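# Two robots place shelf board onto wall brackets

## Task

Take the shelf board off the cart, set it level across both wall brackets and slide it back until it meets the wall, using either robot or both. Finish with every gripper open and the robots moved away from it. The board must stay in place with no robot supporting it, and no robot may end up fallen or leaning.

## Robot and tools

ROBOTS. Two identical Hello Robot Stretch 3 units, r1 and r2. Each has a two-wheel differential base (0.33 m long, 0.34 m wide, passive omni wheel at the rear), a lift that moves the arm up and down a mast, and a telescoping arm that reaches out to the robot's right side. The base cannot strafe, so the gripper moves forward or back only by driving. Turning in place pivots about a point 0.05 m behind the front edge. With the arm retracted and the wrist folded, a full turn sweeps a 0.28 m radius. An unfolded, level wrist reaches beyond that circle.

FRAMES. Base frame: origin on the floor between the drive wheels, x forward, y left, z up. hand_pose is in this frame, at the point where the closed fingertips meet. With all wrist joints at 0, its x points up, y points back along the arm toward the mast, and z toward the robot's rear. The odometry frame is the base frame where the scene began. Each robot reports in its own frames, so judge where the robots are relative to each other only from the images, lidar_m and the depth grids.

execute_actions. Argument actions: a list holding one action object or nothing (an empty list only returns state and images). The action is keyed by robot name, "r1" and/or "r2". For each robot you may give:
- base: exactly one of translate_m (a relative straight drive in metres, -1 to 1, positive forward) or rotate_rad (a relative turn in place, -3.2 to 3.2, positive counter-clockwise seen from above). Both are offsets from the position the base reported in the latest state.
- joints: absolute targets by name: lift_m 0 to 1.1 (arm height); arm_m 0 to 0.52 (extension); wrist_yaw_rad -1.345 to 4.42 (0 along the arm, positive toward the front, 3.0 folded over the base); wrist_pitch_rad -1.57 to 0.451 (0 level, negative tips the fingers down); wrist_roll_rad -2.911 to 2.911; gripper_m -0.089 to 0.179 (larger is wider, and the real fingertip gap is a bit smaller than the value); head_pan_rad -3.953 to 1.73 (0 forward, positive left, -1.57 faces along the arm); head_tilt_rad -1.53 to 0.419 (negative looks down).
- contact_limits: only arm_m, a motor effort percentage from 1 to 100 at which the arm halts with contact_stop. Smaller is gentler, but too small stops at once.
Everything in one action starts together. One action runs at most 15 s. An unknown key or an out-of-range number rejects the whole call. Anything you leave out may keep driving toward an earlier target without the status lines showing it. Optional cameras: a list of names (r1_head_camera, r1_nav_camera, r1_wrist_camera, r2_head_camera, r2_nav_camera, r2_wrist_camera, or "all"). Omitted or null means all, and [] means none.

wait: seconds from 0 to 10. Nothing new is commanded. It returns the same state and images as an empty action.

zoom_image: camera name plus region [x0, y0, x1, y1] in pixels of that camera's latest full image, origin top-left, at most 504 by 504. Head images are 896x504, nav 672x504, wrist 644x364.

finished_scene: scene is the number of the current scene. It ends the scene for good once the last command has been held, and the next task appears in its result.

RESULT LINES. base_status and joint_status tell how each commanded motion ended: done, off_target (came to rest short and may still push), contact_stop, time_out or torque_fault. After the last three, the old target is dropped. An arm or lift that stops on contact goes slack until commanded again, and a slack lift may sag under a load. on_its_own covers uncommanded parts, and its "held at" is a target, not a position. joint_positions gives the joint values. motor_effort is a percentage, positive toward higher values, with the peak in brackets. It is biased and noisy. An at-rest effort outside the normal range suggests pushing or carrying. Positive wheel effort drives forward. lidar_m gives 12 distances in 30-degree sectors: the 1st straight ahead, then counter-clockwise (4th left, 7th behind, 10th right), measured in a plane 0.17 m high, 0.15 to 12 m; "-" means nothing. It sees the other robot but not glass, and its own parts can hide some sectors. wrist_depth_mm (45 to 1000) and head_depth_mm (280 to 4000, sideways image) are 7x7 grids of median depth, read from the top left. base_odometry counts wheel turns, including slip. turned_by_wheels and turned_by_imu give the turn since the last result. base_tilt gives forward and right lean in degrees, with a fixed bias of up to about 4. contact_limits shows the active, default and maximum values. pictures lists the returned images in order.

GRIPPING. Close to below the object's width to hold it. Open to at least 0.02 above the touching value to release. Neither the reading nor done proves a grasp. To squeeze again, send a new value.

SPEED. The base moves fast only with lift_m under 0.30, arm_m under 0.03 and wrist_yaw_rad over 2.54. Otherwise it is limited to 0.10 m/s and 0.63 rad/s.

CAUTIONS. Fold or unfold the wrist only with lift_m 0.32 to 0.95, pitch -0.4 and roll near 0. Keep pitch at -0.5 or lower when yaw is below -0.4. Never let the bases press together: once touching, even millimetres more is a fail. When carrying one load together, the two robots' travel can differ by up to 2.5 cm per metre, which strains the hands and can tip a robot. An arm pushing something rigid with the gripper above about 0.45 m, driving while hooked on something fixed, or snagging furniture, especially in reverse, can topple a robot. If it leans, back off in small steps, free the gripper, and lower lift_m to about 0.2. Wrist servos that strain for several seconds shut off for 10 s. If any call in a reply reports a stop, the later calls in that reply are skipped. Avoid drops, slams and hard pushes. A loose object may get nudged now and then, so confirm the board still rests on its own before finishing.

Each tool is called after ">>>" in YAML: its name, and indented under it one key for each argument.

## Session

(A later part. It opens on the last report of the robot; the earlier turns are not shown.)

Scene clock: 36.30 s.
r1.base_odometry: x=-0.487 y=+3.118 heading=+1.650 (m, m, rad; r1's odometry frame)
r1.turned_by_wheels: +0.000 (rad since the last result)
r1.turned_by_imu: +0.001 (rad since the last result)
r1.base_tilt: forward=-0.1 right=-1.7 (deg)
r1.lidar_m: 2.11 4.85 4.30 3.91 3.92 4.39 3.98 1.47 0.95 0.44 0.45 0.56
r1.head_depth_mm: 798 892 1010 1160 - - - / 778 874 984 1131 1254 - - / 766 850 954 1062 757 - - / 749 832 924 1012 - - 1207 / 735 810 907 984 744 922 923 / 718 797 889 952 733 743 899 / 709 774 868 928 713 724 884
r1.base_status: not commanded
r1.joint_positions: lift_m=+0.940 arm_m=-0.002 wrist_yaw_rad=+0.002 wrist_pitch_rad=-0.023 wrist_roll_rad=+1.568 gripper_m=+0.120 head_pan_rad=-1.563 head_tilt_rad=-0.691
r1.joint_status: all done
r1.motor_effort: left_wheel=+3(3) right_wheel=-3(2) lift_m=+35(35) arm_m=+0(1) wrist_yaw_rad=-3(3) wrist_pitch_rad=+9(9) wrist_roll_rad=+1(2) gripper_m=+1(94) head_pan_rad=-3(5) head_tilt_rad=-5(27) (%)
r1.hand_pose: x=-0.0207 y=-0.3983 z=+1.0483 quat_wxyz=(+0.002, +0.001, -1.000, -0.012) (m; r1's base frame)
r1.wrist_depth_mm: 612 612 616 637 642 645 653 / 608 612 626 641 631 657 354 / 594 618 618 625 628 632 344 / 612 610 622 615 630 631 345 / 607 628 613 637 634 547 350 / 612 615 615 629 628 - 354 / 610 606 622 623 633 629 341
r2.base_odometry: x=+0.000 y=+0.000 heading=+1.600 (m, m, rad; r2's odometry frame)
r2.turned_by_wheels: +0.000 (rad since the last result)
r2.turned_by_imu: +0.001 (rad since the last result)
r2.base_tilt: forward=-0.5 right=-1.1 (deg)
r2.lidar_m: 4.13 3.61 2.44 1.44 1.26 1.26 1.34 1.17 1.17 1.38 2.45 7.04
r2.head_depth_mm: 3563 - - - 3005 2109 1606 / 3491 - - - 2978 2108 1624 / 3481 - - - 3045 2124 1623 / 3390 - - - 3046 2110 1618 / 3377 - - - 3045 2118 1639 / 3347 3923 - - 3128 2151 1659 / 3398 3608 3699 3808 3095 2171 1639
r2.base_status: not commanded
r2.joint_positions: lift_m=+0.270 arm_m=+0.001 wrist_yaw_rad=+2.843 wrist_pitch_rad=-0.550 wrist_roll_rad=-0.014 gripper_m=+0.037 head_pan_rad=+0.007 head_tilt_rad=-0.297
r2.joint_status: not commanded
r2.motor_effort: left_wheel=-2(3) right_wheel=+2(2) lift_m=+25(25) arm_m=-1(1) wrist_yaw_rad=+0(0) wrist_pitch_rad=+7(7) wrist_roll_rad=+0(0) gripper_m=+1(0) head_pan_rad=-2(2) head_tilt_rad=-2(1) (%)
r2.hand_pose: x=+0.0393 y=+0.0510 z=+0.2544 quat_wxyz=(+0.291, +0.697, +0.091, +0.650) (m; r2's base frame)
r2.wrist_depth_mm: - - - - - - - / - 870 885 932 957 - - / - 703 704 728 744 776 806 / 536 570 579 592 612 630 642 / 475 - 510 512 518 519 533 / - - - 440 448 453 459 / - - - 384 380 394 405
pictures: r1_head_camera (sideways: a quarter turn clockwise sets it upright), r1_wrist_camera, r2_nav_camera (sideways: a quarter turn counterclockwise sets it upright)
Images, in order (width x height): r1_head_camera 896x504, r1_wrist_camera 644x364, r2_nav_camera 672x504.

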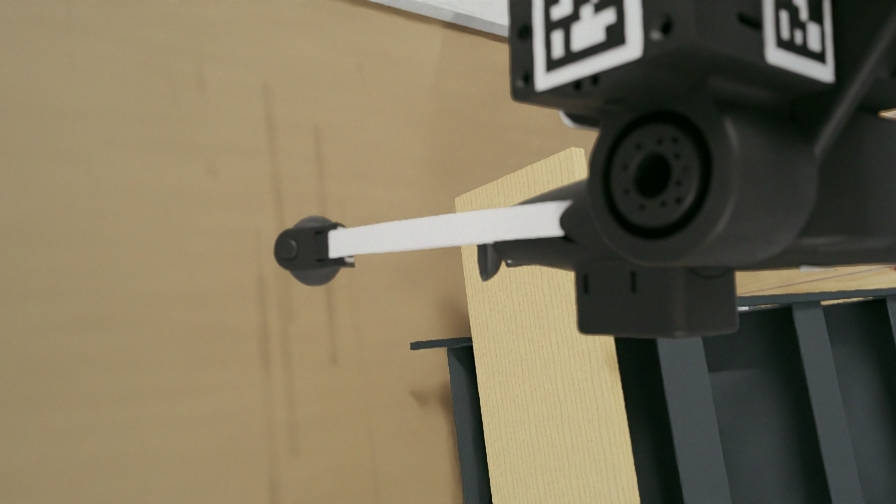

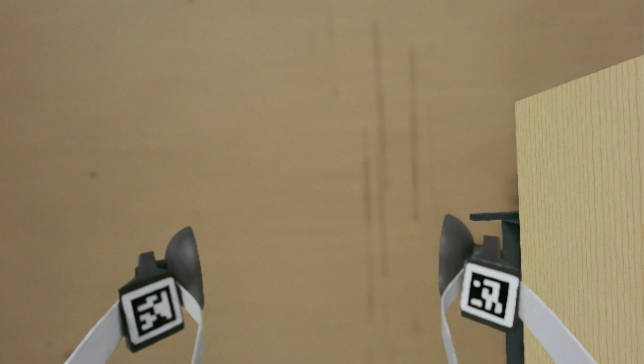

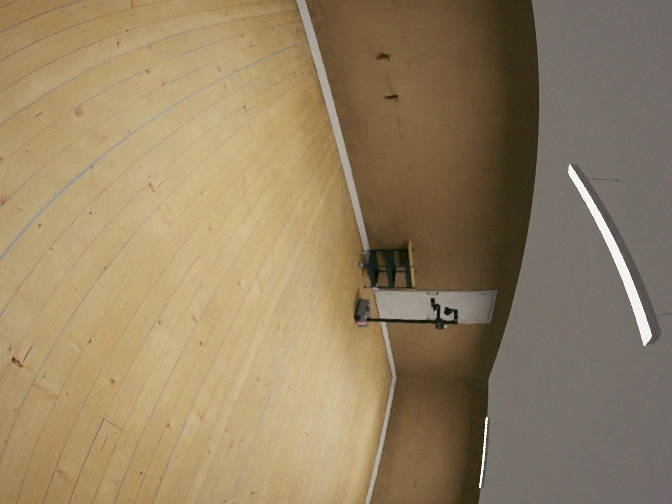

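>>> execute_actions:
  actions:
    - {"r1":{"base":{"translate_m":0.3},"joints":{"lift_m":0.76}},"r2":{"base":{"translate_m":1.0}}}
  cameras: ["r1_head_camera","r1_wrist_camera","r1_nav_camera"]

Scene clock: 41.60 s.
r1.base_odometry: x=-0.511 y=+3.417 heading=+1.650 (m, m, rad; r1's odometry frame)
r1.turned_by_wheels: +0.000 (rad since the last result)
r1.turned_by_imu: +0.002 (rad since the last result)
r1.base_tilt: forward=-0.1 right=-1.6 (deg)
r1.lidar_m: 2.00 4.52 3.27 3.95 3.97 4.68 4.27 1.38 0.45 0.41 0.41 1.01
r1.head_depth_mm: 754 837 948 1031 735 773 1231 / 734 819 924 949 757 906 - / 720 798 900 943 733 745 886 / 705 782 875 940 705 725 - / 690 765 852 927 712 709 885 / 680 746 835 914 714 691 863 / 666 734 814 902 710 642 1200
r1.base_status: done
r1.joint_positions: lift_m=+0.760 arm_m=-0.002 wrist_yaw_rad=+0.002 wrist_pitch_rad=-0.022 wrist_roll_rad=+1.568 gripper_m=+0.120 head_pan_rad=-1.563 head_tilt_rad=-0.691
r1.joint_status: all done
r1.motor_effort: left_wheel=+2(9) right_wheel=-3(3) lift_m=+22(31) arm_m=+0(0) wrist_yaw_rad=-2(2) wrist_pitch_rad=+8(9) wrist_roll_rad=+1(0) gripper_m=+0(1) head_pan_rad=-4(3) head_tilt_rad=-5(5) (%)
r1.hand_pose: x=-0.0209 y=-0.3983 z=+0.8691 quat_wxyz=(+0.002, +0.001, -1.000, -0.011) (m; r1's base frame)
r1.wrist_depth_mm: 567 565 570 586 367 253 181 / 562 560 573 583 374 254 181 / 562 565 572 584 380 261 182 / 574 569 582 583 394 263 182 / 562 567 581 589 591 296 183 / 569 566 576 575 579 - 184 / 558 569 581 588 429 274 184
r2.base_odometry: x=-0.029 y=+1.000 heading=+1.600 (m, m, rad; r2's odometry frame)
r2.turned_by_wheels: +0.000 (rad since the last result)
r2.turned_by_imu: +0.008 (rad since the last result)
r2.base_tilt: forward=-0.5 right=-1.1 (deg)
r2.lidar_m: 3.23 2.88 2.88 2.22 1.95 1.95 2.17 1.89 1.90 2.24 4.01 5.61
r2.head_depth_mm: 3508 - - - 2964 2097 1600 / 3537 - - - 2990 2105 1602 / 3470 - - - 3024 2116 1616 / 3450 3734 3818 3920 3037 2120 1616 / 3225 3360 3470 3654 3099 2121 1629 / 2946 3081 3189 3290 3059 2142 1643 / 2787 2869 2952 3010 3043 2138 1657
r2.base_status: done
r2.joint_positions: lift_m=+0.270 arm_m=+0.001 wrist_yaw_rad=+2.843 wrist_pitch_rad=-0.550 wrist_roll_rad=-0.014 gripper_m=+0.037 head_pan_rad=+0.007 head_tilt_rad=-0.297
r2.joint_status: not commanded
r2.motor_effort: left_wheel=-3(9) right_wheel=+2(6) lift_m=+25(25) arm_m=+0(1) wrist_yaw_rad=+0(0) wrist_pitch_rad=+6(6) wrist_roll_rad=+0(0) gripper_m=+0(0) head_pan_rad=-2(2) head_tilt_rad=-1(0) (%)
r2.hand_pose: x=+0.0393 y=+0.0510 z=+0.2544 quat_wxyz=(+0.291, +0.697, +0.091, +0.650) (m; r2's base frame)
r2.wrist_depth_mm: - - - - - - - / - 861 902 941 970 - - / - 692 709 729 749 772 815 / 538 573 584 602 605 624 643 / 477 - 509 510 514 521 541 / - - - 436 447 452 462 / - - - 384 381 398 403
pictures: r1_head_camera (sideways: a quarter turn clockwise sets it upright), r1_nav_camera (sideways: a quarter turn counterclockwise sets it upright), r1_wrist_camera
Images, in order (width x height): r1_head_camera 896x504, r1_nav_camera 672x504, r1_wrist_camera 644x364.

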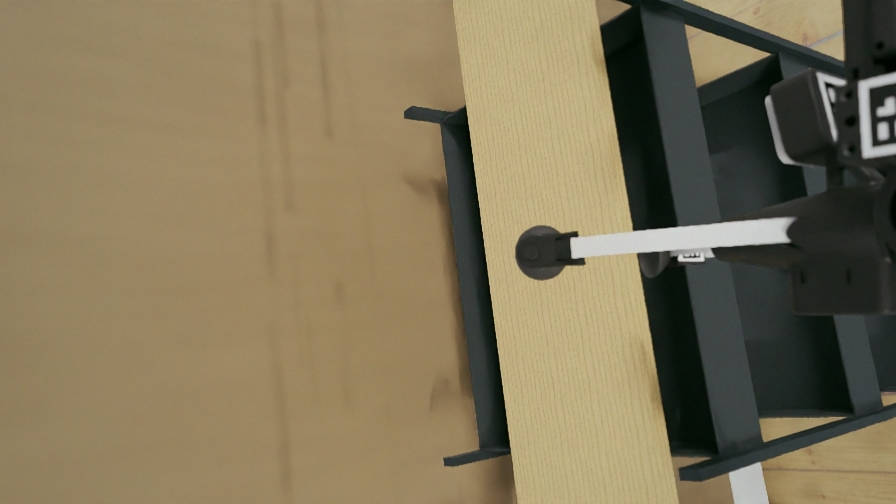

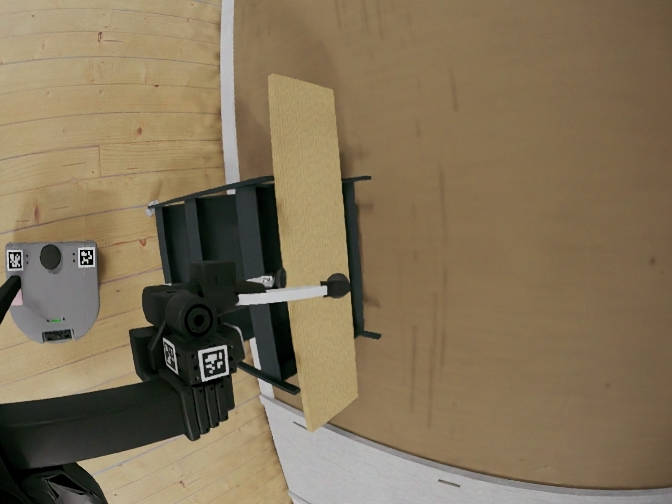

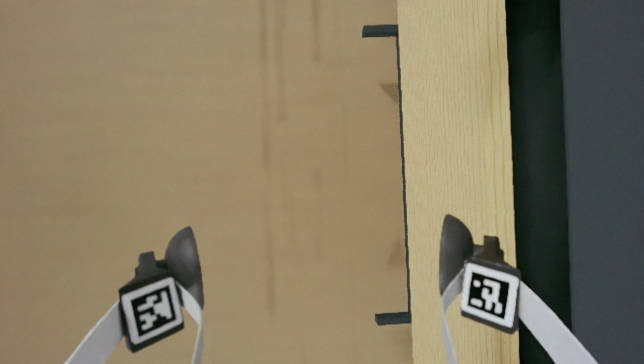

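>>> execute_actions:
  actions:
    - {"r1":{"joints":{"lift_m":0.67}},"r2":{"base":{"translate_m":1.0}}}
  cameras: ["r1_head_camera","r1_wrist_camera"]

Scene clock: 46.73 s.
r1.base_odometry: x=-0.511 y=+3.417 heading=+1.650 (m, m, rad; r1's odometry frame)
r1.turned_by_wheels: +0.000 (rad since the last result)
r1.turned_by_imu: +0.001 (rad since the last result)
r1.base_tilt: forward=-0.1 right=-1.7 (deg)
r1.lidar_m: 2.00 2.26 2.26 3.95 3.96 4.68 4.27 1.38 0.44 0.41 0.41 1.01
r1.head_depth_mm: 750 840 947 1024 736 776 1182 / 733 817 926 948 756 907 906 / 722 796 901 942 733 744 903 / 706 783 874 938 733 726 881 / 691 764 856 920 714 709 886 / 674 748 834 916 712 692 866 / 665 734 818 908 716 643 1206
r1.base_status: not commanded
r1.joint_positions: lift_m=+0.670 arm_m=-0.002 wrist_yaw_rad=+0.002 wrist_pitch_rad=-0.021 wrist_roll_rad=+1.568 gripper_m=+0.120 head_pan_rad=-1.563 head_tilt_rad=-0.691
r1.joint_status: all done
r1.motor_effort: left_wheel=+2(2) right_wheel=-2(2) lift_m=+22(17) arm_m=+0(1) wrist_yaw_rad=-2(2) wrist_pitch_rad=+8(9) wrist_roll_rad=+1(0) gripper_m=+1(0) head_pan_rad=-4(3) head_tilt_rad=-5(6) (%)
r1.hand_pose: x=-0.0209 y=-0.3983 z=+0.7791 quat_wxyz=(+0.002, +0.001, -1.000, -0.011) (m; r1's base frame)
r1.wrist_depth_mm: 565 570 575 574 178 179 429 / 562 571 570 585 178 179 430 / 562 567 579 584 178 179 435 / 558 578 578 590 180 181 442 / 557 567 569 579 230 181 437 / 564 569 586 578 230 - 449 / 561 566 570 565 231 181 401
r2.base_odometry: x=-0.058 y=+1.999 heading=+1.600 (m, m, rad; r2's odometry frame)
r2.turned_by_wheels: +0.000 (rad since the last result)
r2.turned_by_imu: +0.008 (rad since the last result)
r2.base_tilt: forward=-0.4 right=-1.1 (deg)
r2.lidar_m: 2.25 2.15 2.15 2.54 2.63 2.63 2.99 2.62 2.63 3.11 5.59 2.24
r2.head_depth_mm: 3525 - - - 3010 2070 1611 / 3232 3345 3508 3676 2471 2082 1616 / 2885 3092 3197 2984 2853 2110 1623 / 2666 2749 2851 2915 2890 2103 1620 / 2416 2509 2595 2684 2734 2123 1648 / 2226 2321 2366 2465 2559 2128 1644 / 2078 2129 2192 2255 2337 2154 1639
r2.base_status: done
r2.joint_positions: lift_m=+0.270 arm_m=+0.001 wrist_yaw_rad=+2.843 wrist_pitch_rad=-0.550 wrist_roll_rad=-0.014 gripper_m=+0.037 head_pan_rad=+0.007 head_tilt_rad=-0.297
r2.joint_status: not commanded
r2.motor_effort: left_wheel=-3(10) right_wheel=+2(7) lift_m=+25(25) arm_m=-1(1) wrist_yaw_rad=+1(0) wrist_pitch_rad=+6(7) wrist_roll_rad=+0(0) gripper_m=+0(0) head_pan_rad=-2(1) head_tilt_rad=+1(1) (%)
r2.hand_pose: x=+0.0393 y=+0.0510 z=+0.2544 quat_wxyz=(+0.291, +0.697, +0.091, +0.650) (m; r2's base frame)
r2.wrist_depth_mm: - - - - - - - / - 904 901 933 962 - - / - 702 706 723 761 779 799 / 538 568 586 598 621 634 649 / 470 - 512 518 518 530 538 / - - - 435 448 456 462 / - - - 388 381 395 407
pictures: r1_head_camera (sideways: a quarter turn clockwise sets it upright), r1_wrist_camera
Images, in order (width x height): r1_head_camera 896x504, r1_wrist_camera 644x364.

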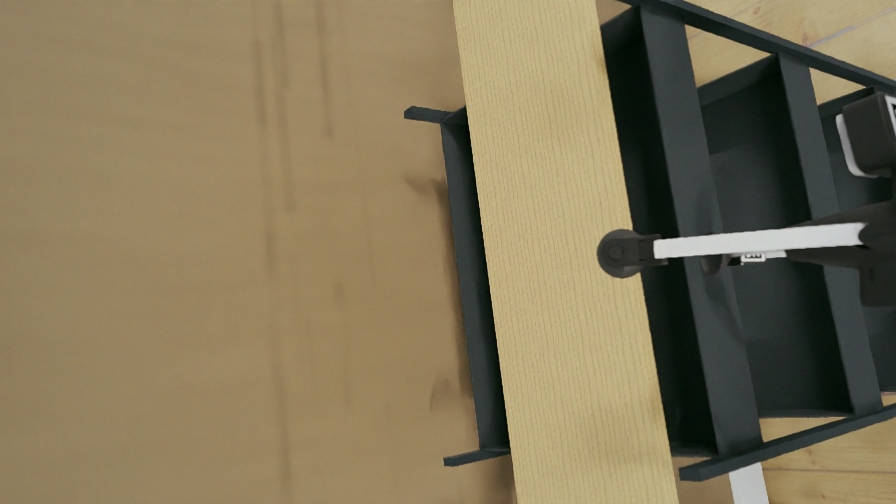

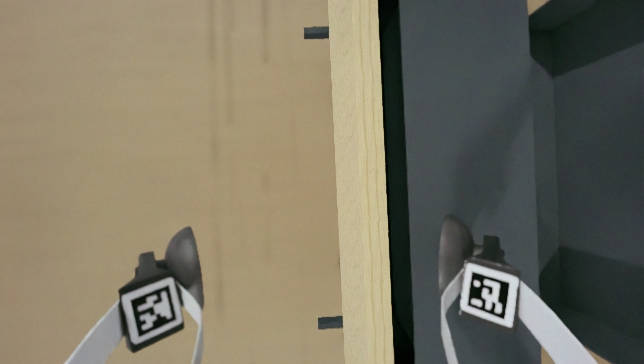

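>>> execute_actions:
  actions:
    - {"r1":{"joints":{"lift_m":0.652,"gripper_m":0.085}}}
  cameras: ["r1_wrist_camera"]

>>> execute_actions:
  actions:
    - {"r1":{"joints":{"arm_m":0.05},"contact_limits":{"arm_m":15}}}
  cameras: ["r1_wrist_camera","r1_head_camera"]

Scene clock: 47.83 s.
r1.base_odometry: x=-0.511 y=+3.417 heading=+1.650 (m, m, rad; r1's odometry frame)
r1.turned_by_wheels: +0.000 (rad since the last result)
r1.turned_by_imu: +0.000 (rad since the last result)
r1.base_tilt: forward=-0.2 right=-1.7 (deg)
r1.lidar_m: 2.00 2.26 2.27 3.94 3.96 4.73 4.28 1.38 0.44 0.41 0.41 1.01
r1.head_depth_mm: 752 836 946 1027 739 774 1181 / 736 820 925 941 757 908 933 / 719 801 900 942 732 746 902 / 704 782 877 940 712 737 882 / 693 762 856 922 713 710 883 / 675 748 838 911 712 693 862 / 666 734 816 904 713 641 1200
r1.base_status: not commanded
r1.joint_positions: lift_m=+0.652 arm_m=-0.002 wrist_yaw_rad=+0.001 wrist_pitch_rad=-0.030 wrist_roll_rad=+1.568 gripper_m=+0.085 head_pan_rad=-1.563 head_tilt_rad=-0.691
r1.joint_status: all done
r1.motor_effort: left_wheel=+3(2) right_wheel=-2(2) lift_m=+22(24) arm_m=+1(0) wrist_yaw_rad=-1(2) wrist_pitch_rad=+12(12) wrist_roll_rad=+1(1) gripper_m=-1(96) head_pan_rad=-4(4) head_tilt_rad=-6(5) (%)
r1.hand_pose: x=-0.0211 y=-0.3980 z=+0.7589 quat_wxyz=(+0.002, +0.001, -1.000, -0.016) (m; r1's base frame)
r1.wrist_depth_mm: 565 574 589 493 179 490 398 / 554 568 585 492 179 512 404 / 558 567 577 499 180 506 405 / 549 561 582 495 179 507 410 / 568 564 576 502 179 507 412 / 559 560 572 578 179 515 424 / 558 574 579 512 182 183 403
r2.base_odometry: x=-0.058 y=+1.999 heading=+1.600 (m, m, rad; r2's odometry frame)
r2.turned_by_wheels: +0.000 (rad since the last result)
r2.turned_by_imu: +0.000 (rad since the last result)
r2.base_tilt: forward=-0.5 right=-1.1 (deg)
r2.lidar_m: 2.25 2.15 2.16 2.55 2.63 2.64 2.98 2.63 2.63 3.13 5.59 2.23
r2.head_depth_mm: 3555 - - - 2991 2079 1616 / 3209 3426 3510 3606 2506 2092 1606 / 2969 3098 3233 3007 2832 2115 1632 / 2648 2753 2870 2873 2852 2124 1629 / 2424 2483 2613 2713 2757 2129 1627 / 2238 2309 2383 2463 2552 2153 1638 / 2088 2136 2192 2272 2343 2145 1637
r2.base_status: not commanded
r2.joint_positions: lift_m=+0.270 arm_m=+0.001 wrist_yaw_rad=+2.843 wrist_pitch_rad=-0.550 wrist_roll_rad=-0.014 gripper_m=+0.037 head_pan_rad=+0.007 head_tilt_rad=-0.297
r2.joint_status: not commanded
r2.motor_effort: left_wheel=-3(3) right_wheel=+2(2) lift_m=+25(25) arm_m=+0(0) wrist_yaw_rad=+1(0) wrist_pitch_rad=+6(7) wrist_roll_rad=+0(0) gripper_m=+0(0) head_pan_rad=-2(2) head_tilt_rad=+0(1) (%)
r2.hand_pose: x=+0.0393 y=+0.0510 z=+0.2544 quat_wxyz=(+0.291, +0.697, +0.091, +0.650) (m; r2's base frame)
r2.wrist_depth_mm: - - - - - - - / - 882 910 944 988 - - / - 709 703 726 757 775 806 / 538 573 574 601 616 623 640 / 472 - 515 514 516 525 540 / - - - 434 449 452 463 / - - - 384 382 397 408
pictures: r1_wrist_camera
Images, in order (width x height): r1_wrist_camera 644x364.

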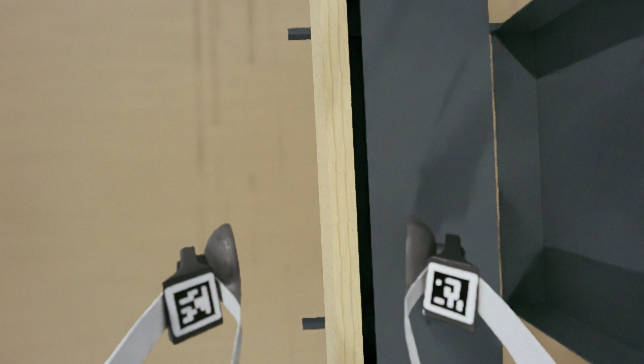

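Scene clock: 49.70 s.
r1.base_odometry: x=-0.511 y=+3.417 heading=+1.650 (m, m, rad; r1's odometry frame)
r1.turned_by_wheels: +0.000 (rad since the last result)
r1.turned_by_imu: +0.054 (rad since the last result)
r1.base_tilt: forward=-0.2 right=-1.8 (deg)
r1.lidar_m: 2.27 2.26 4.24 3.94 4.02 4.62 4.27 1.28 0.46 0.45 0.47 1.05
r1.head_depth_mm: 729 816 925 998 754 817 1204 / 720 798 902 928 754 933 901 / 706 790 886 942 753 939 903 / 699 773 869 936 749 939 - / 689 760 853 914 750 939 972 / 676 746 840 893 752 920 954 / 665 740 820 883 726 1222 1227
r1.base_status: not commanded
r1.joint_positions: lift_m=+0.652 arm_m=+0.048 wrist_yaw_rad=+0.019 wrist_pitch_rad=-0.045 wrist_roll_rad=+1.584 gripper_m=+0.085 head_pan_rad=-1.563 head_tilt_rad=-0.692
r1.joint_status: all done
r1.on_its_own: wrist_yaw_rad is at rest, and its effort (-17) is outside its rest range (-12 to +12)
r1.motor_effort: left_wheel=-1(16) right_wheel=-1(23) lift_m=+22(22) arm_m=+13(15) wrist_yaw_rad=-17(86) wrist_pitch_rad=+17(19) wrist_roll_rad=-6(15) gripper_m=+1(2) head_pan_rad=-4(3) head_tilt_rad=-5(5) (%)
r1.contact_limits: arm_m 15 (drawing in: default 17, maximum 28; extending or still: default 23, maximum 38)
r1.hand_pose: x=-0.0165 y=-0.4482 z=+0.7551 quat_wxyz=(-0.006, +0.009, -1.000, -0.023) (m; r1's base frame)
r1.wrist_depth_mm: 498 495 506 200 153 459 394 / 490 505 508 210 158 479 395 / 497 500 521 473 165 493 405 / 511 510 518 494 169 505 404 / 506 513 524 518 174 530 405 / 519 518 525 476 181 558 399 / 520 528 543 433 190 568 383
r2.base_odometry: x=-0.058 y=+1.999 heading=+1.600 (m, m, rad; r2's odometry frame)
r2.turned_by_wheels: +0.000 (rad since the last result)
r2.turned_by_imu: +0.000 (rad since the last result)
r2.base_tilt: forward=-0.5 right=-1.0 (deg)
r2.lidar_m: 2.24 2.15 2.15 2.53 2.63 2.63 2.98 2.62 2.63 3.10 5.63 2.24
r2.head_depth_mm: 3476 - - - 3029 2085 1605 / 3222 3329 3526 3599 2490 2092 1622 / 2923 3123 3199 3187 2864 2104 1623 / 2648 2799 2898 2838 2794 2131 1615 / 2435 2518 2635 2700 2724 2152 1633 / 2244 2300 2378 2465 2587 2135 1629 / 2100 2140 2187 2271 2328 2150 1655
r2.base_status: not commanded
r2.joint_positions: lift_m=+0.270 arm_m=+0.001 wrist_yaw_rad=+2.843 wrist_pitch_rad=-0.550 wrist_roll_rad=-0.014 gripper_m=+0.037 head_pan_rad=+0.007 head_tilt_rad=-0.297
r2.joint_status: not commanded
r2.motor_effort: left_wheel=-3(3) right_wheel=+2(2) lift_m=+24(25) arm_m=-1(1) wrist_yaw_rad=+0(1) wrist_pitch_rad=+6(7) wrist_roll_rad=+0(0) gripper_m=+0(0) head_pan_rad=-2(2) head_tilt_rad=+0(1) (%)
r2.hand_pose: x=+0.0393 y=+0.0510 z=+0.2544 quat_wxyz=(+0.291, +0.697, +0.091, +0.650) (m; r2's base frame)
r2.wrist_depth_mm: - - - - - - - / - 887 926 945 988 - - / - 700 718 719 748 776 789 / 539 575 575 592 619 630 643 / 473 - 509 518 519 525 533 / - - - 435 448 452 461 / - - - 385 382 396 403
pictures: r1_head_camera (sideways: a quarter turn clockwise sets it upright), r1_wrist_camera
Images, in order (width x height): r1_head_camera 896x504, r1_wrist_camera 644x364.

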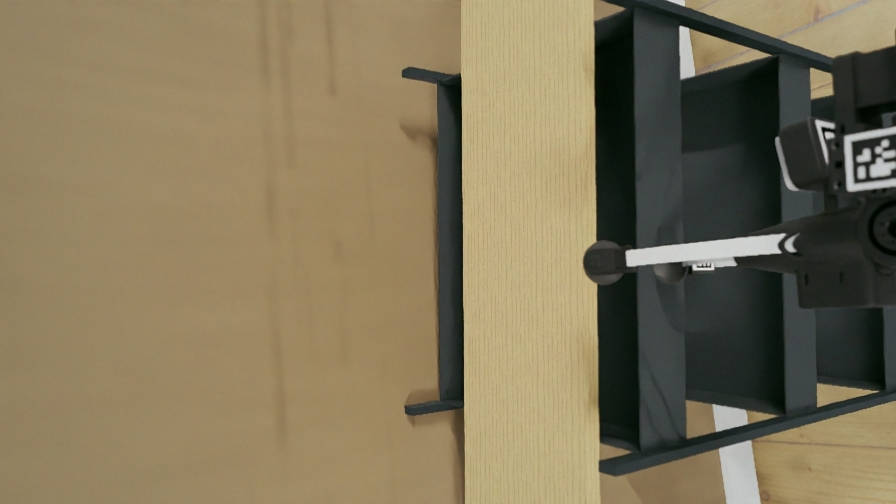

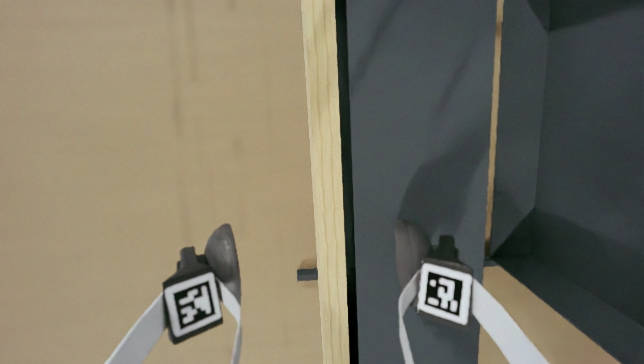

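>>> execute_actions:
  actions:
    - {"r1":{"joints":{"arm_m":0.035,"lift_m":0.66}}}
  cameras: []

>>> execute_actions:
  actions:
    - {"r1":{"joints":{"gripper_m":-0.02}}}
  cameras: ["r1_wrist_camera","r1_head_camera"]

Scene clock: 51.33 s.
r1.base_odometry: x=-0.511 y=+3.417 heading=+1.650 (m, m, rad; r1's odometry frame)
r1.turned_by_wheels: +0.000 (rad since the last result)
r1.turned_by_imu: +0.001 (rad since the last result)
r1.base_tilt: forward=-0.1 right=-1.7 (deg)
r1.lidar_m: 2.27 2.25 4.24 3.94 4.02 4.61 4.27 1.28 0.46 0.45 0.47 1.06
r1.head_depth_mm: 732 812 922 1017 751 749 1203 / 719 804 902 942 756 924 904 / 706 785 887 939 757 916 903 / 697 772 867 932 756 923 - / 689 762 853 919 754 921 966 / 675 751 835 910 752 918 904 / 666 735 820 897 731 1216 1220
r1.base_status: not commanded
r1.joint_positions: lift_m=+0.660 arm_m=+0.034 wrist_yaw_rad=+0.022 wrist_pitch_rad=-0.061 wrist_roll_rad=+1.584 gripper_m=+0.085 head_pan_rad=-1.563 head_tilt_rad=-0.692
r1.joint_status: all done
r1.on_its_own: wrist_yaw_rad is at rest, and its effort (-19) is outside its rest range (-12 to +12)
r1.motor_effort: left_wheel=+1(1) right_wheel=-3(4) lift_m=+33(31) arm_m=+4(13) wrist_yaw_rad=-19(19) wrist_pitch_rad=+23(25) wrist_roll_rad=-6(6) gripper_m=-3(4) head_pan_rad=-3(3) head_tilt_rad=-5(5) (%)
r1.hand_pose: x=-0.0159 y=-0.4337 z=+0.7585 quat_wxyz=(-0.006, +0.011, -0.999, -0.031) (m; r1's base frame)
r1.wrist_depth_mm: 495 502 517 447 155 159 389 / 496 511 520 342 160 164 392 / 501 516 529 390 164 482 401 / 512 512 525 500 171 498 409 / 507 532 546 521 176 498 410 / 521 528 535 469 183 505 401 / 531 538 547 429 192 580 375
r2.base_odometry: x=-0.058 y=+1.999 heading=+1.600 (m, m, rad; r2's odometry frame)
r2.turned_by_wheels: +0.000 (rad since the last result)
r2.turned_by_imu: +0.000 (rad since the last result)
r2.base_tilt: forward=-0.5 right=-1.1 (deg)
r2.lidar_m: 2.24 2.15 2.15 2.55 2.63 2.63 2.99 2.63 2.63 3.11 5.65 2.23
r2.head_depth_mm: 3549 - - - 2994 2076 1609 / 3293 3382 3485 3549 2525 2092 1604 / 2941 3070 3200 2963 2855 2114 1618 / 2648 2755 2826 2795 2809 2102 1620 / 2432 2507 2608 2659 2749 2121 1628 / 2236 2312 2383 2474 2554 2148 1629 / 2066 2127 2184 2268 2356 2144 1658
r2.base_status: not commanded
r2.joint_positions: lift_m=+0.270 arm_m=+0.001 wrist_yaw_rad=+2.843 wrist_pitch_rad=-0.550 wrist_roll_rad=-0.014 gripper_m=+0.037 head_pan_rad=+0.007 head_tilt_rad=-0.297
r2.joint_status: not commanded
r2.motor_effort: left_wheel=-3(2) right_wheel=+2(2) lift_m=+25(24) arm_m=-1(0) wrist_yaw_rad=+0(0) wrist_pitch_rad=+6(6) wrist_roll_rad=+1(0) gripper_m=+0(0) head_pan_rad=-2(2) head_tilt_rad=-1(1) (%)
r2.hand_pose: x=+0.0393 y=+0.0510 z=+0.2544 quat_wxyz=(+0.291, +0.697, +0.091, +0.650) (m; r2's base frame)
r2.wrist_depth_mm: - - - - - - - / - 880 900 922 999 - - / - 688 714 734 753 776 805 / 536 578 579 589 608 628 642 / 472 - 512 517 516 530 534 / - - - 432 450 454 463 / - - - 383 379 395 404
pictures: none
No camera images: the call's "cameras" was empty. Leave "cameras" out to get every camera's image.

Scene clock: 52.87 s.
r1.base_odometry: x=-0.511 y=+3.417 heading=+1.650 (m, m, rad; r1's odometry frame)
r1.turned_by_wheels: +0.000 (rad since the last result)
r1.turned_by_imu: +0.000 (rad since the last result)
r1.base_tilt: forward=-0.1 right=-1.7 (deg)
r1.lidar_m: 2.27 2.25 4.26 3.93 4.02 4.62 4.26 1.28 0.46 0.44 0.47 1.05
r1.head_depth_mm: 731 812 926 1015 752 745 1195 / 719 799 902 948 757 922 904 / 706 786 886 943 754 924 873 / 697 773 867 927 751 921 - / 686 762 853 916 755 919 1038 / 676 748 836 905 753 918 948 / 666 736 821 896 731 1233 1224
r1.base_status: not commanded
r1.joint_positions: lift_m=+0.660 arm_m=+0.034 wrist_yaw_rad=+0.022 wrist_pitch_rad=-0.145 wrist_roll_rad=+1.584 gripper_m=-0.019 head_pan_rad=-1.563 head_tilt_rad=-0.692
r1.joint_status: all done
r1.on_its_own: wrist_yaw_rad is at rest, and its effort (-20) is outside its rest range (-12 to +12); wrist_pitch_rad is at rest, and its effort (+55) is outside its rest range (-20 to +32)
r1.motor_effort: left_wheel=+1(1) right_wheel=-3(5) lift_m=+33(33) arm_m=+4(4) wrist_yaw_rad=-20(20) wrist_pitch_rad=+55(55) wrist_roll_rad=-6(6) gripper_m=-23(99) head_pan_rad=-3(3) head_tilt_rad=-4(5) (%)
r1.hand_pose: x=-0.0158 y=-0.4294 z=+0.7373 quat_wxyz=(-0.005, +0.011, -0.997, -0.073) (m; r1's base frame)
r1.wrist_depth_mm: 477 489 507 160 164 482 348 / 476 500 519 166 169 480 352 / 478 502 530 171 175 491 360 / 490 501 523 178 182 502 363 / 490 510 535 229 188 514 367 / 494 512 537 - 199 479 371 / 502 528 535 250 203 630 349
r2.base_odometry: x=-0.058 y=+1.999 heading=+1.600 (m, m, rad; r2's odometry frame)
r2.turned_by_wheels: +0.000 (rad since the last result)
r2.turned_by_imu: +0.000 (rad since the last result)
r2.base_tilt: forward=-0.4 right=-1.1 (deg)
r2.lidar_m: 2.25 2.15 2.16 2.55 2.63 2.63 2.99 2.62 2.63 3.10 5.58 2.24
r2.head_depth_mm: 3468 - - - 2939 2107 1604 / 3157 3443 3441 3562 2488 2116 1619 / 2936 3066 3188 2921 2841 2123 1618 / 2672 2732 2884 2826 2808 2115 1622 / 2445 2505 2582 2696 2716 2121 1637 / 2212 2298 2392 2463 2565 2142 1641 / 2061 2157 2203 2270 2330 2174 1652
r2.base_status: not commanded
r2.joint_positions: lift_m=+0.270 arm_m=+0.001 wrist_yaw_rad=+2.843 wrist_pitch_rad=-0.550 wrist_roll_rad=-0.014 gripper_m=+0.037 head_pan_rad=+0.007 head_tilt_rad=-0.297
r2.joint_status: not commanded
r2.motor_effort: left_wheel=-3(3) right_wheel=+2(2) lift_m=+25(25) arm_m=-1(0) wrist_yaw_rad=+0(1) wrist_pitch_rad=+6(6) wrist_roll_rad=+0(0) gripper_m=+0(0) head_pan_rad=-2(2) head_tilt_rad=-2(1) (%)
r2.hand_pose: x=+0.0393 y=+0.0510 z=+0.2544 quat_wxyz=(+0.291, +0.697, +0.091, +0.650) (m; r2's base frame)
r2.wrist_depth_mm: - - - - - - - / - 890 888 948 984 - - / - 696 706 731 758 778 813 / 535 576 582 597 616 614 642 / 476 - 513 517 512 527 535 / - - - 435 447 453 460 / - - - 382 384 394 402
pictures: r1_head_camera (sideways: a quarter turn clockwise sets it upright), r1_wrist_camera
Images, in order (width x height): r1_head_camera 896x504, r1_wrist_camera 644x364.

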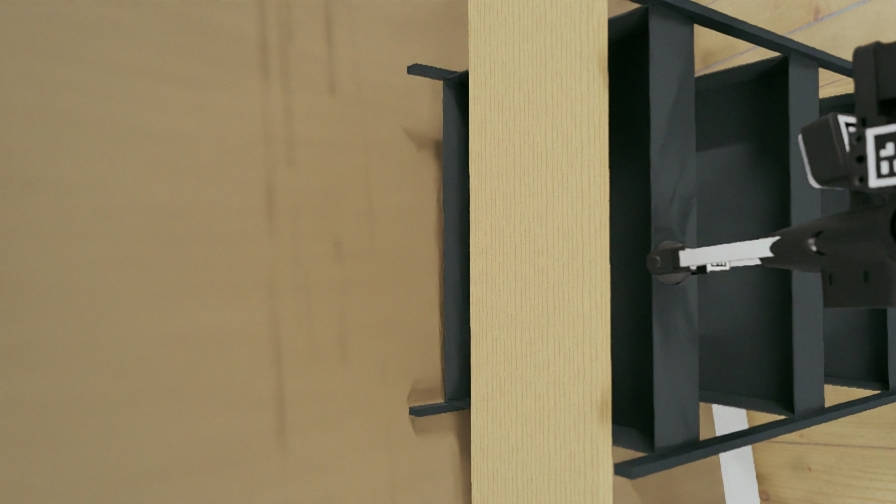

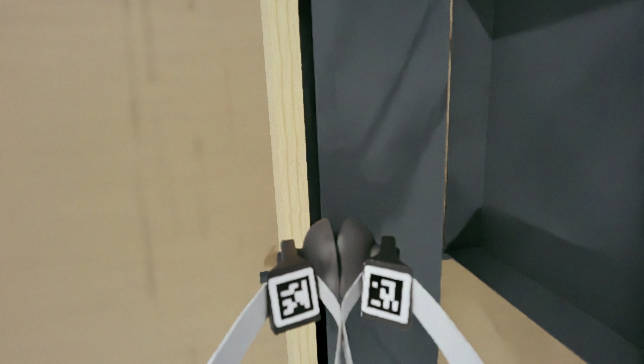

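>>> execute_actions:
  actions:
    - {"r1":{"joints":{"gripper_m":0.085,"arm_m":0.0,"lift_m":0.665}},"r2":{"joints":{"head_pan_rad":0.0,"head_tilt_rad":-0.1}}}
  cameras: ["r2_head_camera","r2_nav_camera","r1_nav_camera"]

Scene clock: 54.80 s.
r1.base_odometry: x=-0.511 y=+3.417 heading=+1.650 (m, m, rad; r1's odometry frame)
r1.turned_by_wheels: +0.000 (rad since the last result)
r1.turned_by_imu: +0.000 (rad since the last result)
r1.base_tilt: forward=-0.1 right=-1.7 (deg)
r1.lidar_m: 2.27 2.25 4.27 3.94 3.99 4.59 4.27 1.29 0.46 0.44 0.47 1.05
r1.head_depth_mm: 731 814 918 1011 749 745 1179 / 716 803 903 938 757 920 904 / 708 785 883 938 754 920 904 / 696 772 864 930 754 922 870 / 684 758 850 914 733 923 1044 / 675 748 836 900 732 920 899 / 667 733 822 893 732 1214 1223
r1.base_status: not commanded
r1.joint_positions: lift_m=+0.665 arm_m=+0.000 wrist_yaw_rad=+0.002 wrist_pitch_rad=-0.023 wrist_roll_rad=+1.579 gripper_m=+0.085 head_pan_rad=-1.563 head_tilt_rad=-0.692
r1.joint_status: all done
r1.motor_effort: left_wheel=-1(2) right_wheel=+0(5) lift_m=+35(41) arm_m=-1(4) wrist_yaw_rad=-2(20) wrist_pitch_rad=+9(58) wrist_roll_rad=-4(6) gripper_m=+1(93) head_pan_rad=-3(4) head_tilt_rad=-5(5) (%)
r1.hand_pose: x=-0.0209 y=-0.4009 z=+0.7732 quat_wxyz=(-0.003, +0.001, -1.000, -0.012) (m; r1's base frame)
r1.wrist_depth_mm: 546 559 549 562 184 187 420 / 541 555 567 558 188 193 420 / 553 547 547 567 196 516 429 / 555 564 572 570 201 521 430 / 568 564 563 574 207 528 436 / 557 571 577 583 216 527 423 / 563 566 596 586 223 594 611
r2.base_odometry: x=-0.058 y=+1.999 heading=+1.600 (m, m, rad; r2's odometry frame)
r2.turned_by_wheels: +0.000 (rad since the last result)
r2.turned_by_imu: +0.000 (rad since the last result)
r2.base_tilt: forward=-0.5 right=-1.0 (deg)
r2.lidar_m: 2.25 2.15 2.15 2.55 2.63 2.63 2.99 2.63 2.62 3.13 5.61 2.24
r2.head_depth_mm: 2178 3457 - - - 2883 2038 / 2173 3425 3620 3465 3556 2420 2049 / 2153 3184 3219 3301 2955 2782 2038 / 2126 2900 2963 2920 2820 2627 2072 / 2116 2625 2617 2682 2626 2646 2065 / 2111 2411 2392 2399 2430 2417 2089 / 2097 2206 2205 2219 2215 2240 2097
r2.base_status: not commanded
r2.joint_positions: lift_m=+0.270 arm_m=+0.001 wrist_yaw_rad=+2.843 wrist_pitch_rad=-0.550 wrist_roll_rad=-0.014 gripper_m=+0.037 head_pan_rad=+0.007 head_tilt_rad=-0.113
r2.joint_status: all done
r2.motor_effort: left_wheel=-3(3) right_wheel=+2(2) lift_m=+25(24) arm_m=+0(0) wrist_yaw_rad=+0(1) wrist_pitch_rad=+6(6) wrist_roll_rad=+0(0) gripper_m=+0(0) head_pan_rad=-2(2) head_tilt_rad=+4(16) (%)
r2.hand_pose: x=+0.0393 y=+0.0510 z=+0.2544 quat_wxyz=(+0.291, +0.697, +0.091, +0.650) (m; r2's base frame)
r2.wrist_depth_mm: - - - - - - - / - 879 889 942 978 - - / - 689 711 726 748 765 806 / 538 575 584 601 606 632 650 / 476 - 510 516 511 529 532 / - - - 434 452 453 460 / - - - 387 380 401 403
pictures: r1_nav_camera (sideways: a quarter turn counterclockwise sets it upright), r2_head_camera (sideways: a quarter turn clockwise sets it upright), r2_nav_camera (sideways: a quarter turn counterclockwise sets it upright)
Images, in order (width x height): r1_nav_camera 672x504, r2_head_camera 896x504, r2_nav_camera 672x504.

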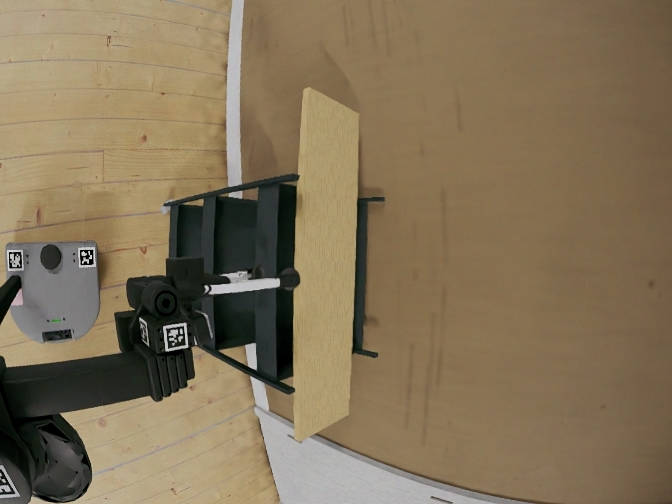

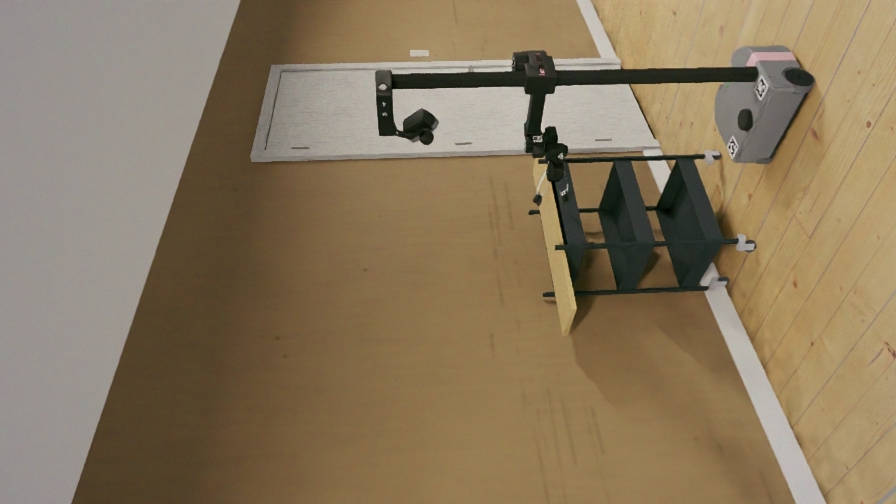

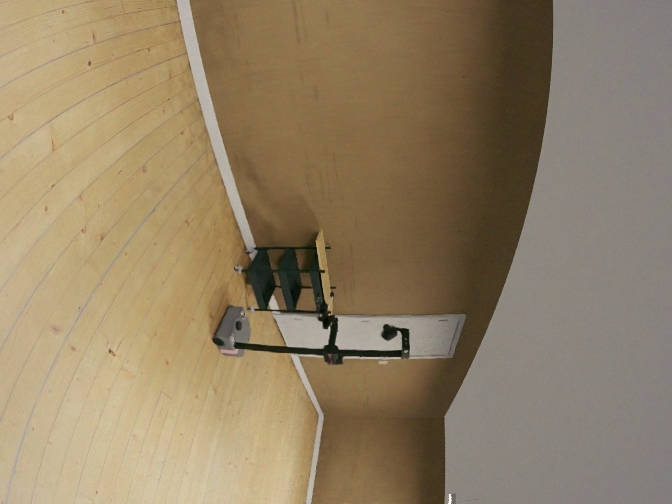

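>>> execute_actions:
  actions:
    - {"r1":{"base":{"translate_m":-0.42}},"r2":{"base":{"rotate_rad":0.9}}}
  cameras: []

>>> execute_actions:
  actions:
    - {"r2":{"base":{"translate_m":1.0}}}
  cameras: []

>>> execute_actions:
  actions:
    - {"r2":{"base":{"translate_m":1.0}}}
  cameras: ["r2_nav_camera","r1_head_camera","r1_wrist_camera"]

Scene clock: 60.73 s.
r1.base_odometry: x=-0.478 y=+2.998 heading=+1.650 (m, m, rad; r1's odometry frame)
r1.turned_by_wheels: +0.000 (rad since the last result)
r1.turned_by_imu: +0.000 (rad since the last result)
r1.base_tilt: forward=-0.2 right=-1.7 (deg)
r1.lidar_m: 2.39 2.59 4.20 3.90 3.94 4.17 3.86 1.36 0.93 0.61 0.45 0.63
r1.head_depth_mm: 774 862 966 1087 1265 1419 1226 / 758 847 951 1093 1285 1409 1247 / 746 832 942 1071 1245 1392 1252 / 736 817 921 1027 1161 1364 1278 / 727 806 899 989 735 1350 1231 / 716 792 888 952 730 1032 1057 / 708 776 869 928 732 722 902
r1.base_status: done
r1.joint_positions: lift_m=+0.665 arm_m=+0.000 wrist_yaw_rad=+0.002 wrist_pitch_rad=-0.023 wrist_roll_rad=+1.579 gripper_m=+0.085 head_pan_rad=-1.563 head_tilt_rad=-0.692
r1.joint_status: not commanded
r1.motor_effort: left_wheel=-1(8) right_wheel=+1(3) lift_m=+35(35) arm_m=-2(3) wrist_yaw_rad=-1(2) wrist_pitch_rad=+9(9) wrist_roll_rad=-3(4) gripper_m=+1(1) head_pan_rad=-4(3) head_tilt_rad=-5(5) (%)
r1.hand_pose: x=-0.0209 y=-0.4009 z=+0.7732 quat_wxyz=(-0.003, +0.001, -1.000, -0.012) (m; r1's base frame)
r1.wrist_depth_mm: 585 587 590 607 600 625 629 / 595 593 607 604 627 618 618 / 596 619 606 632 616 630 626 / 600 615 611 606 637 627 633 / 595 608 626 614 624 628 636 / 604 610 619 633 461 550 647 / 618 621 628 631 389 647 427
r2.base_odometry: x=-0.058 y=+1.999 heading=+2.500 (m, m, rad; r2's odometry frame)
r2.turned_by_wheels: +0.900 (rad since the last result)
r2.turned_by_imu: +0.889 (rad since the last result)
r2.base_tilt: forward=-0.5 right=-1.1 (deg)
r2.lidar_m: 2.15 2.34 2.65 2.62 2.88 2.64 2.62 2.86 4.42 5.54 2.50 2.17
r2.head_depth_mm: 1961 1980 1990 2020 2047 2068 2018 / 1983 2014 2029 2025 2087 2087 2037 / 2032 2031 2055 2098 2084 2103 2047 / 2033 2051 2087 2104 2138 2128 2075 / 2072 2092 2104 2143 2161 2190 2081 / 2071 2123 2150 2159 2190 2190 2095 / 2103 2122 2166 2161 2199 2267 2106
r2.base_status: done
r2.joint_positions: lift_m=+0.270 arm_m=+0.001 wrist_yaw_rad=+2.843 wrist_pitch_rad=-0.550 wrist_roll_rad=-0.014 gripper_m=+0.037 head_pan_rad=+0.007 head_tilt_rad=-0.112
r2.joint_status: not commanded
r2.motor_effort: left_wheel=-2(14) right_wheel=+2(7) lift_m=+25(24) arm_m=-1(0) wrist_yaw_rad=+0(0) wrist_pitch_rad=+6(6) wrist_roll_rad=+0(0) gripper_m=+0(0) head_pan_rad=-2(2) head_tilt_rad=+3(3) (%)
r2.hand_pose: x=+0.0393 y=+0.0510 z=+0.2544 quat_wxyz=(+0.291, +0.697, +0.091, +0.650) (m; r2's base frame)
r2.wrist_depth_mm: - - - - - - - / - 875 916 923 976 - - / - 701 701 724 737 777 795 / 539 570 584 606 610 629 638 / 473 - 512 517 516 522 539 / - - - 437 448 456 468 / - - - 383 381 398 406
pictures: none
No camera images: the call's "cameras" was empty. Leave "cameras" out to get every camera's image.

Scene clock: 65.67 s.
r1.base_odometry: x=-0.478 y=+2.998 heading=+1.650 (m, m, rad; r1's odometry frame)
r1.turned_by_wheels: +0.000 (rad since the last result)
r1.turned_by_imu: +0.001 (rad since the last result)
r1.base_tilt: forward=-0.1 right=-1.7 (deg)
r1.lidar_m: 2.39 2.57 4.21 3.90 3.93 4.16 3.86 1.36 0.93 0.60 0.45 0.63
r1.head_depth_mm: 773 860 967 1094 1277 1427 1225 / 761 847 950 1093 1282 1413 1248 / 749 830 936 1067 1248 1397 1256 / 736 816 919 1033 1169 1371 1279 / 725 806 898 986 733 1342 1228 / 717 788 885 948 733 1032 1051 / 704 776 863 934 730 725 900
r1.base_status: not commanded
r1.joint_positions: lift_m=+0.665 arm_m=+0.000 wrist_yaw_rad=+0.002 wrist_pitch_rad=-0.023 wrist_roll_rad=+1.579 gripper_m=+0.085 head_pan_rad=-1.563 head_tilt_rad=-0.692
r1.joint_status: not commanded
r1.motor_effort: left_wheel=-1(1) right_wheel=+0(1) lift_m=+35(35) arm_m=-3(3) wrist_yaw_rad=-2(2) wrist_pitch_rad=+9(9) wrist_roll_rad=-3(4) gripper_m=+0(0) head_pan_rad=-4(5) head_tilt_rad=-4(5) (%)
r1.hand_pose: x=-0.0209 y=-0.4009 z=+0.7732 quat_wxyz=(-0.003, +0.001, -1.000, -0.012) (m; r1's base frame)
r1.wrist_depth_mm: 581 595 594 604 610 608 623 / 588 579 601 601 606 621 616 / 598 615 610 619 617 631 634 / 597 600 615 618 631 632 634 / 605 610 606 612 623 638 640 / 602 616 624 625 451 566 652 / 615 620 624 639 386 641 427
r2.base_odometry: x=-0.859 y=+2.598 heading=+2.499 (m, m, rad; r2's odometry frame)
r2.turned_by_wheels: +0.000 (rad since the last result)
r2.turned_by_imu: +0.008 (rad since the last result)
r2.base_tilt: forward=-0.4 right=-1.1 (deg)
r2.lidar_m: 1.16 1.28 1.97 2.48 2.71 3.63 3.62 3.97 6.17 2.05 1.45 1.17
r2.head_depth_mm: 1037 1054 1066 1079 1085 1098 1105 / 1055 1065 1074 1087 1101 1110 1128 / 1067 1077 1095 1108 1113 1130 1147 / 1080 1096 1100 1118 1136 1146 1156 / 1099 1112 1128 1132 1150 1149 1178 / 1115 1131 1143 1155 1170 1182 1202 / 1128 1143 1153 1171 1184 1198 1212
r2.base_status: done
r2.joint_positions: lift_m=+0.270 arm_m=+0.001 wrist_yaw_rad=+2.843 wrist_pitch_rad=-0.550 wrist_roll_rad=-0.014 gripper_m=+0.037 head_pan_rad=+0.007 head_tilt_rad=-0.111
r2.joint_status: not commanded
r2.motor_effort: left_wheel=-3(9) right_wheel=+2(8) lift_m=+25(25) arm_m=+0(0) wrist_yaw_rad=+1(1) wrist_pitch_rad=+6(6) wrist_roll_rad=+0(0) gripper_m=+0(0) head_pan_rad=-3(2) head_tilt_rad=+4(3) (%)
r2.hand_pose: x=+0.0393 y=+0.0510 z=+0.2544 quat_wxyz=(+0.291, +0.697, +0.091, +0.650) (m; r2's base frame)
r2.wrist_depth_mm: - - - - - - - / - 900 904 945 964 - - / - 689 707 730 766 778 808 / 540 572 582 592 614 624 638 / 476 - 518 511 512 523 538 / - - - 437 447 453 459 / - - - 386 382 396 403
pictures: none
No camera images: the call's "cameras" was empty. Leave "cameras" out to get every camera's image.

Scene clock: 70.60 s.
r1.base_odometry: x=-0.478 y=+2.998 heading=+1.650 (m, m, rad; r1's odometry frame)
r1.turned_by_wheels: +0.000 (rad since the last result)
r1.turned_by_imu: +0.001 (rad since the last result)
r1.base_tilt: forward=-0.1 right=-1.7 (deg)
r1.lidar_m: 2.38 4.99 4.21 3.90 3.96 4.15 3.86 1.36 0.93 0.61 0.45 0.63
r1.head_depth_mm: 774 862 968 1090 1263 1416 1229 / 762 848 952 1095 1279 1417 1255 / 747 830 936 1070 1253 1379 1248 / 739 821 918 1035 1170 1374 1278 / 725 804 902 985 730 1348 1226 / 712 793 883 950 731 1029 1056 / 705 778 868 930 731 724 898
r1.base_status: not commanded
r1.joint_positions: lift_m=+0.665 arm_m=+0.000 wrist_yaw_rad=+0.002 wrist_pitch_rad=-0.023 wrist_roll_rad=+1.579 gripper_m=+0.085 head_pan_rad=-1.563 head_tilt_rad=-0.692
r1.joint_status: not commanded
r1.motor_effort: left_wheel=-1(1) right_wheel=+1(1) lift_m=+35(35) arm_m=-2(4) wrist_yaw_rad=-2(2) wrist_pitch_rad=+9(9) wrist_roll_rad=-4(3) gripper_m=+1(1) head_pan_rad=-3(4) head_tilt_rad=-5(4) (%)
r1.hand_pose: x=-0.0209 y=-0.4009 z=+0.7732 quat_wxyz=(-0.003, +0.001, -1.000, -0.012) (m; r1's base frame)
r1.wrist_depth_mm: 581 602 601 594 611 625 645 / 586 595 595 607 617 626 627 / 593 597 622 611 617 619 631 / 590 606 602 617 623 637 635 / 601 613 604 609 631 633 640 / 602 617 609 608 459 560 649 / 614 608 624 620 387 636 431
r2.base_odometry: x=-1.659 y=+3.197 heading=+2.499 (m, m, rad; r2's odometry frame)
r2.turned_by_wheels: +0.000 (rad since the last result)
r2.turned_by_imu: +0.008 (rad since the last result)
r2.base_tilt: forward=-0.4 right=-1.1 (deg)
r2.lidar_m: 0.17 0.19 0.30 2.07 2.55 3.98 4.59 5.05 2.64 0.43 0.22 0.18
r2.head_depth_mm: - - - - - - - / - - - - - - - / - - - - - - - / - - - - - - - / - - - - - - - / - - - - - - - / - - - - - - -
r2.base_status: done
r2.joint_positions: lift_m=+0.270 arm_m=+0.001 wrist_yaw_rad=+2.843 wrist_pitch_rad=-0.550 wrist_roll_rad=-0.014 gripper_m=+0.037 head_pan_rad=+0.007 head_tilt_rad=-0.111
r2.joint_status: not commanded
r2.motor_effort: left_wheel=-3(10) right_wheel=+2(7) lift_m=+25(24) arm_m=-1(1) wrist_yaw_rad=+0(0) wrist_pitch_rad=+6(6) wrist_roll_rad=+0(0) gripper_m=+0(0) head_pan_rad=-2(2) head_tilt_rad=+4(2) (%)
r2.hand_pose: x=+0.0393 y=+0.0510 z=+0.2543 quat_wxyz=(+0.291, +0.697, +0.091, +0.650) (m; r2's base frame)
r2.wrist_depth_mm: - - - - 384 232 167 / - 866 918 845 386 234 168 / - 684 701 697 394 235 168 / 535 569 584 595 395 237 168 / 473 - 513 528 385 239 170 / - - - 439 337 240 171 / - - - 386 374 241 171
pictures: r1_head_camera (sideways: a quarter turn clockwise sets it upright), r1_wrist_camera, r2_nav_camera (sideways: a quarter turn counterclockwise sets it upright)
Images, in order (width x height): r1_head_camera 896x504, r1_wrist_camera 644x364, r2_nav_camera 672x504.

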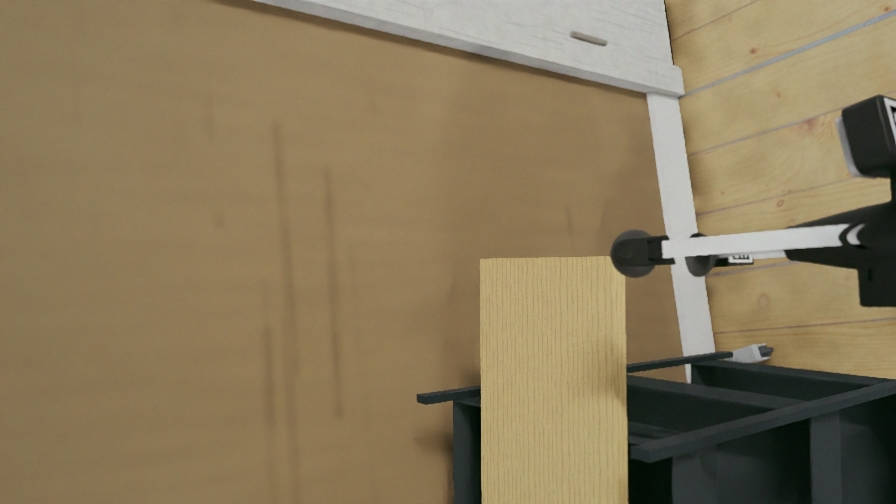

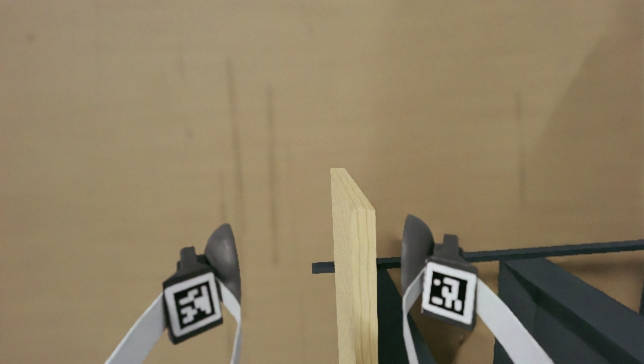

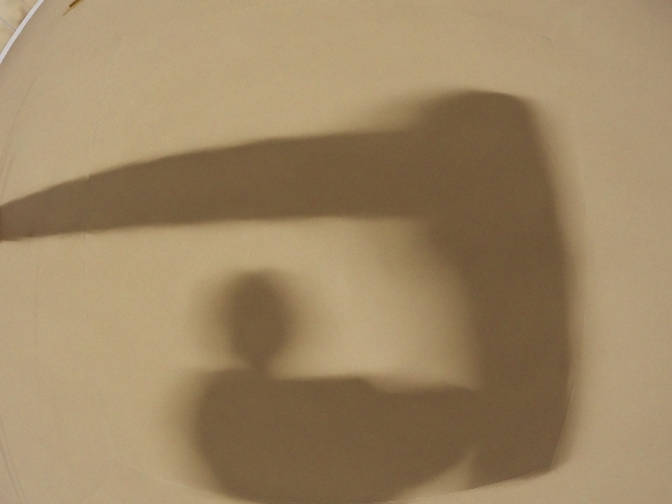

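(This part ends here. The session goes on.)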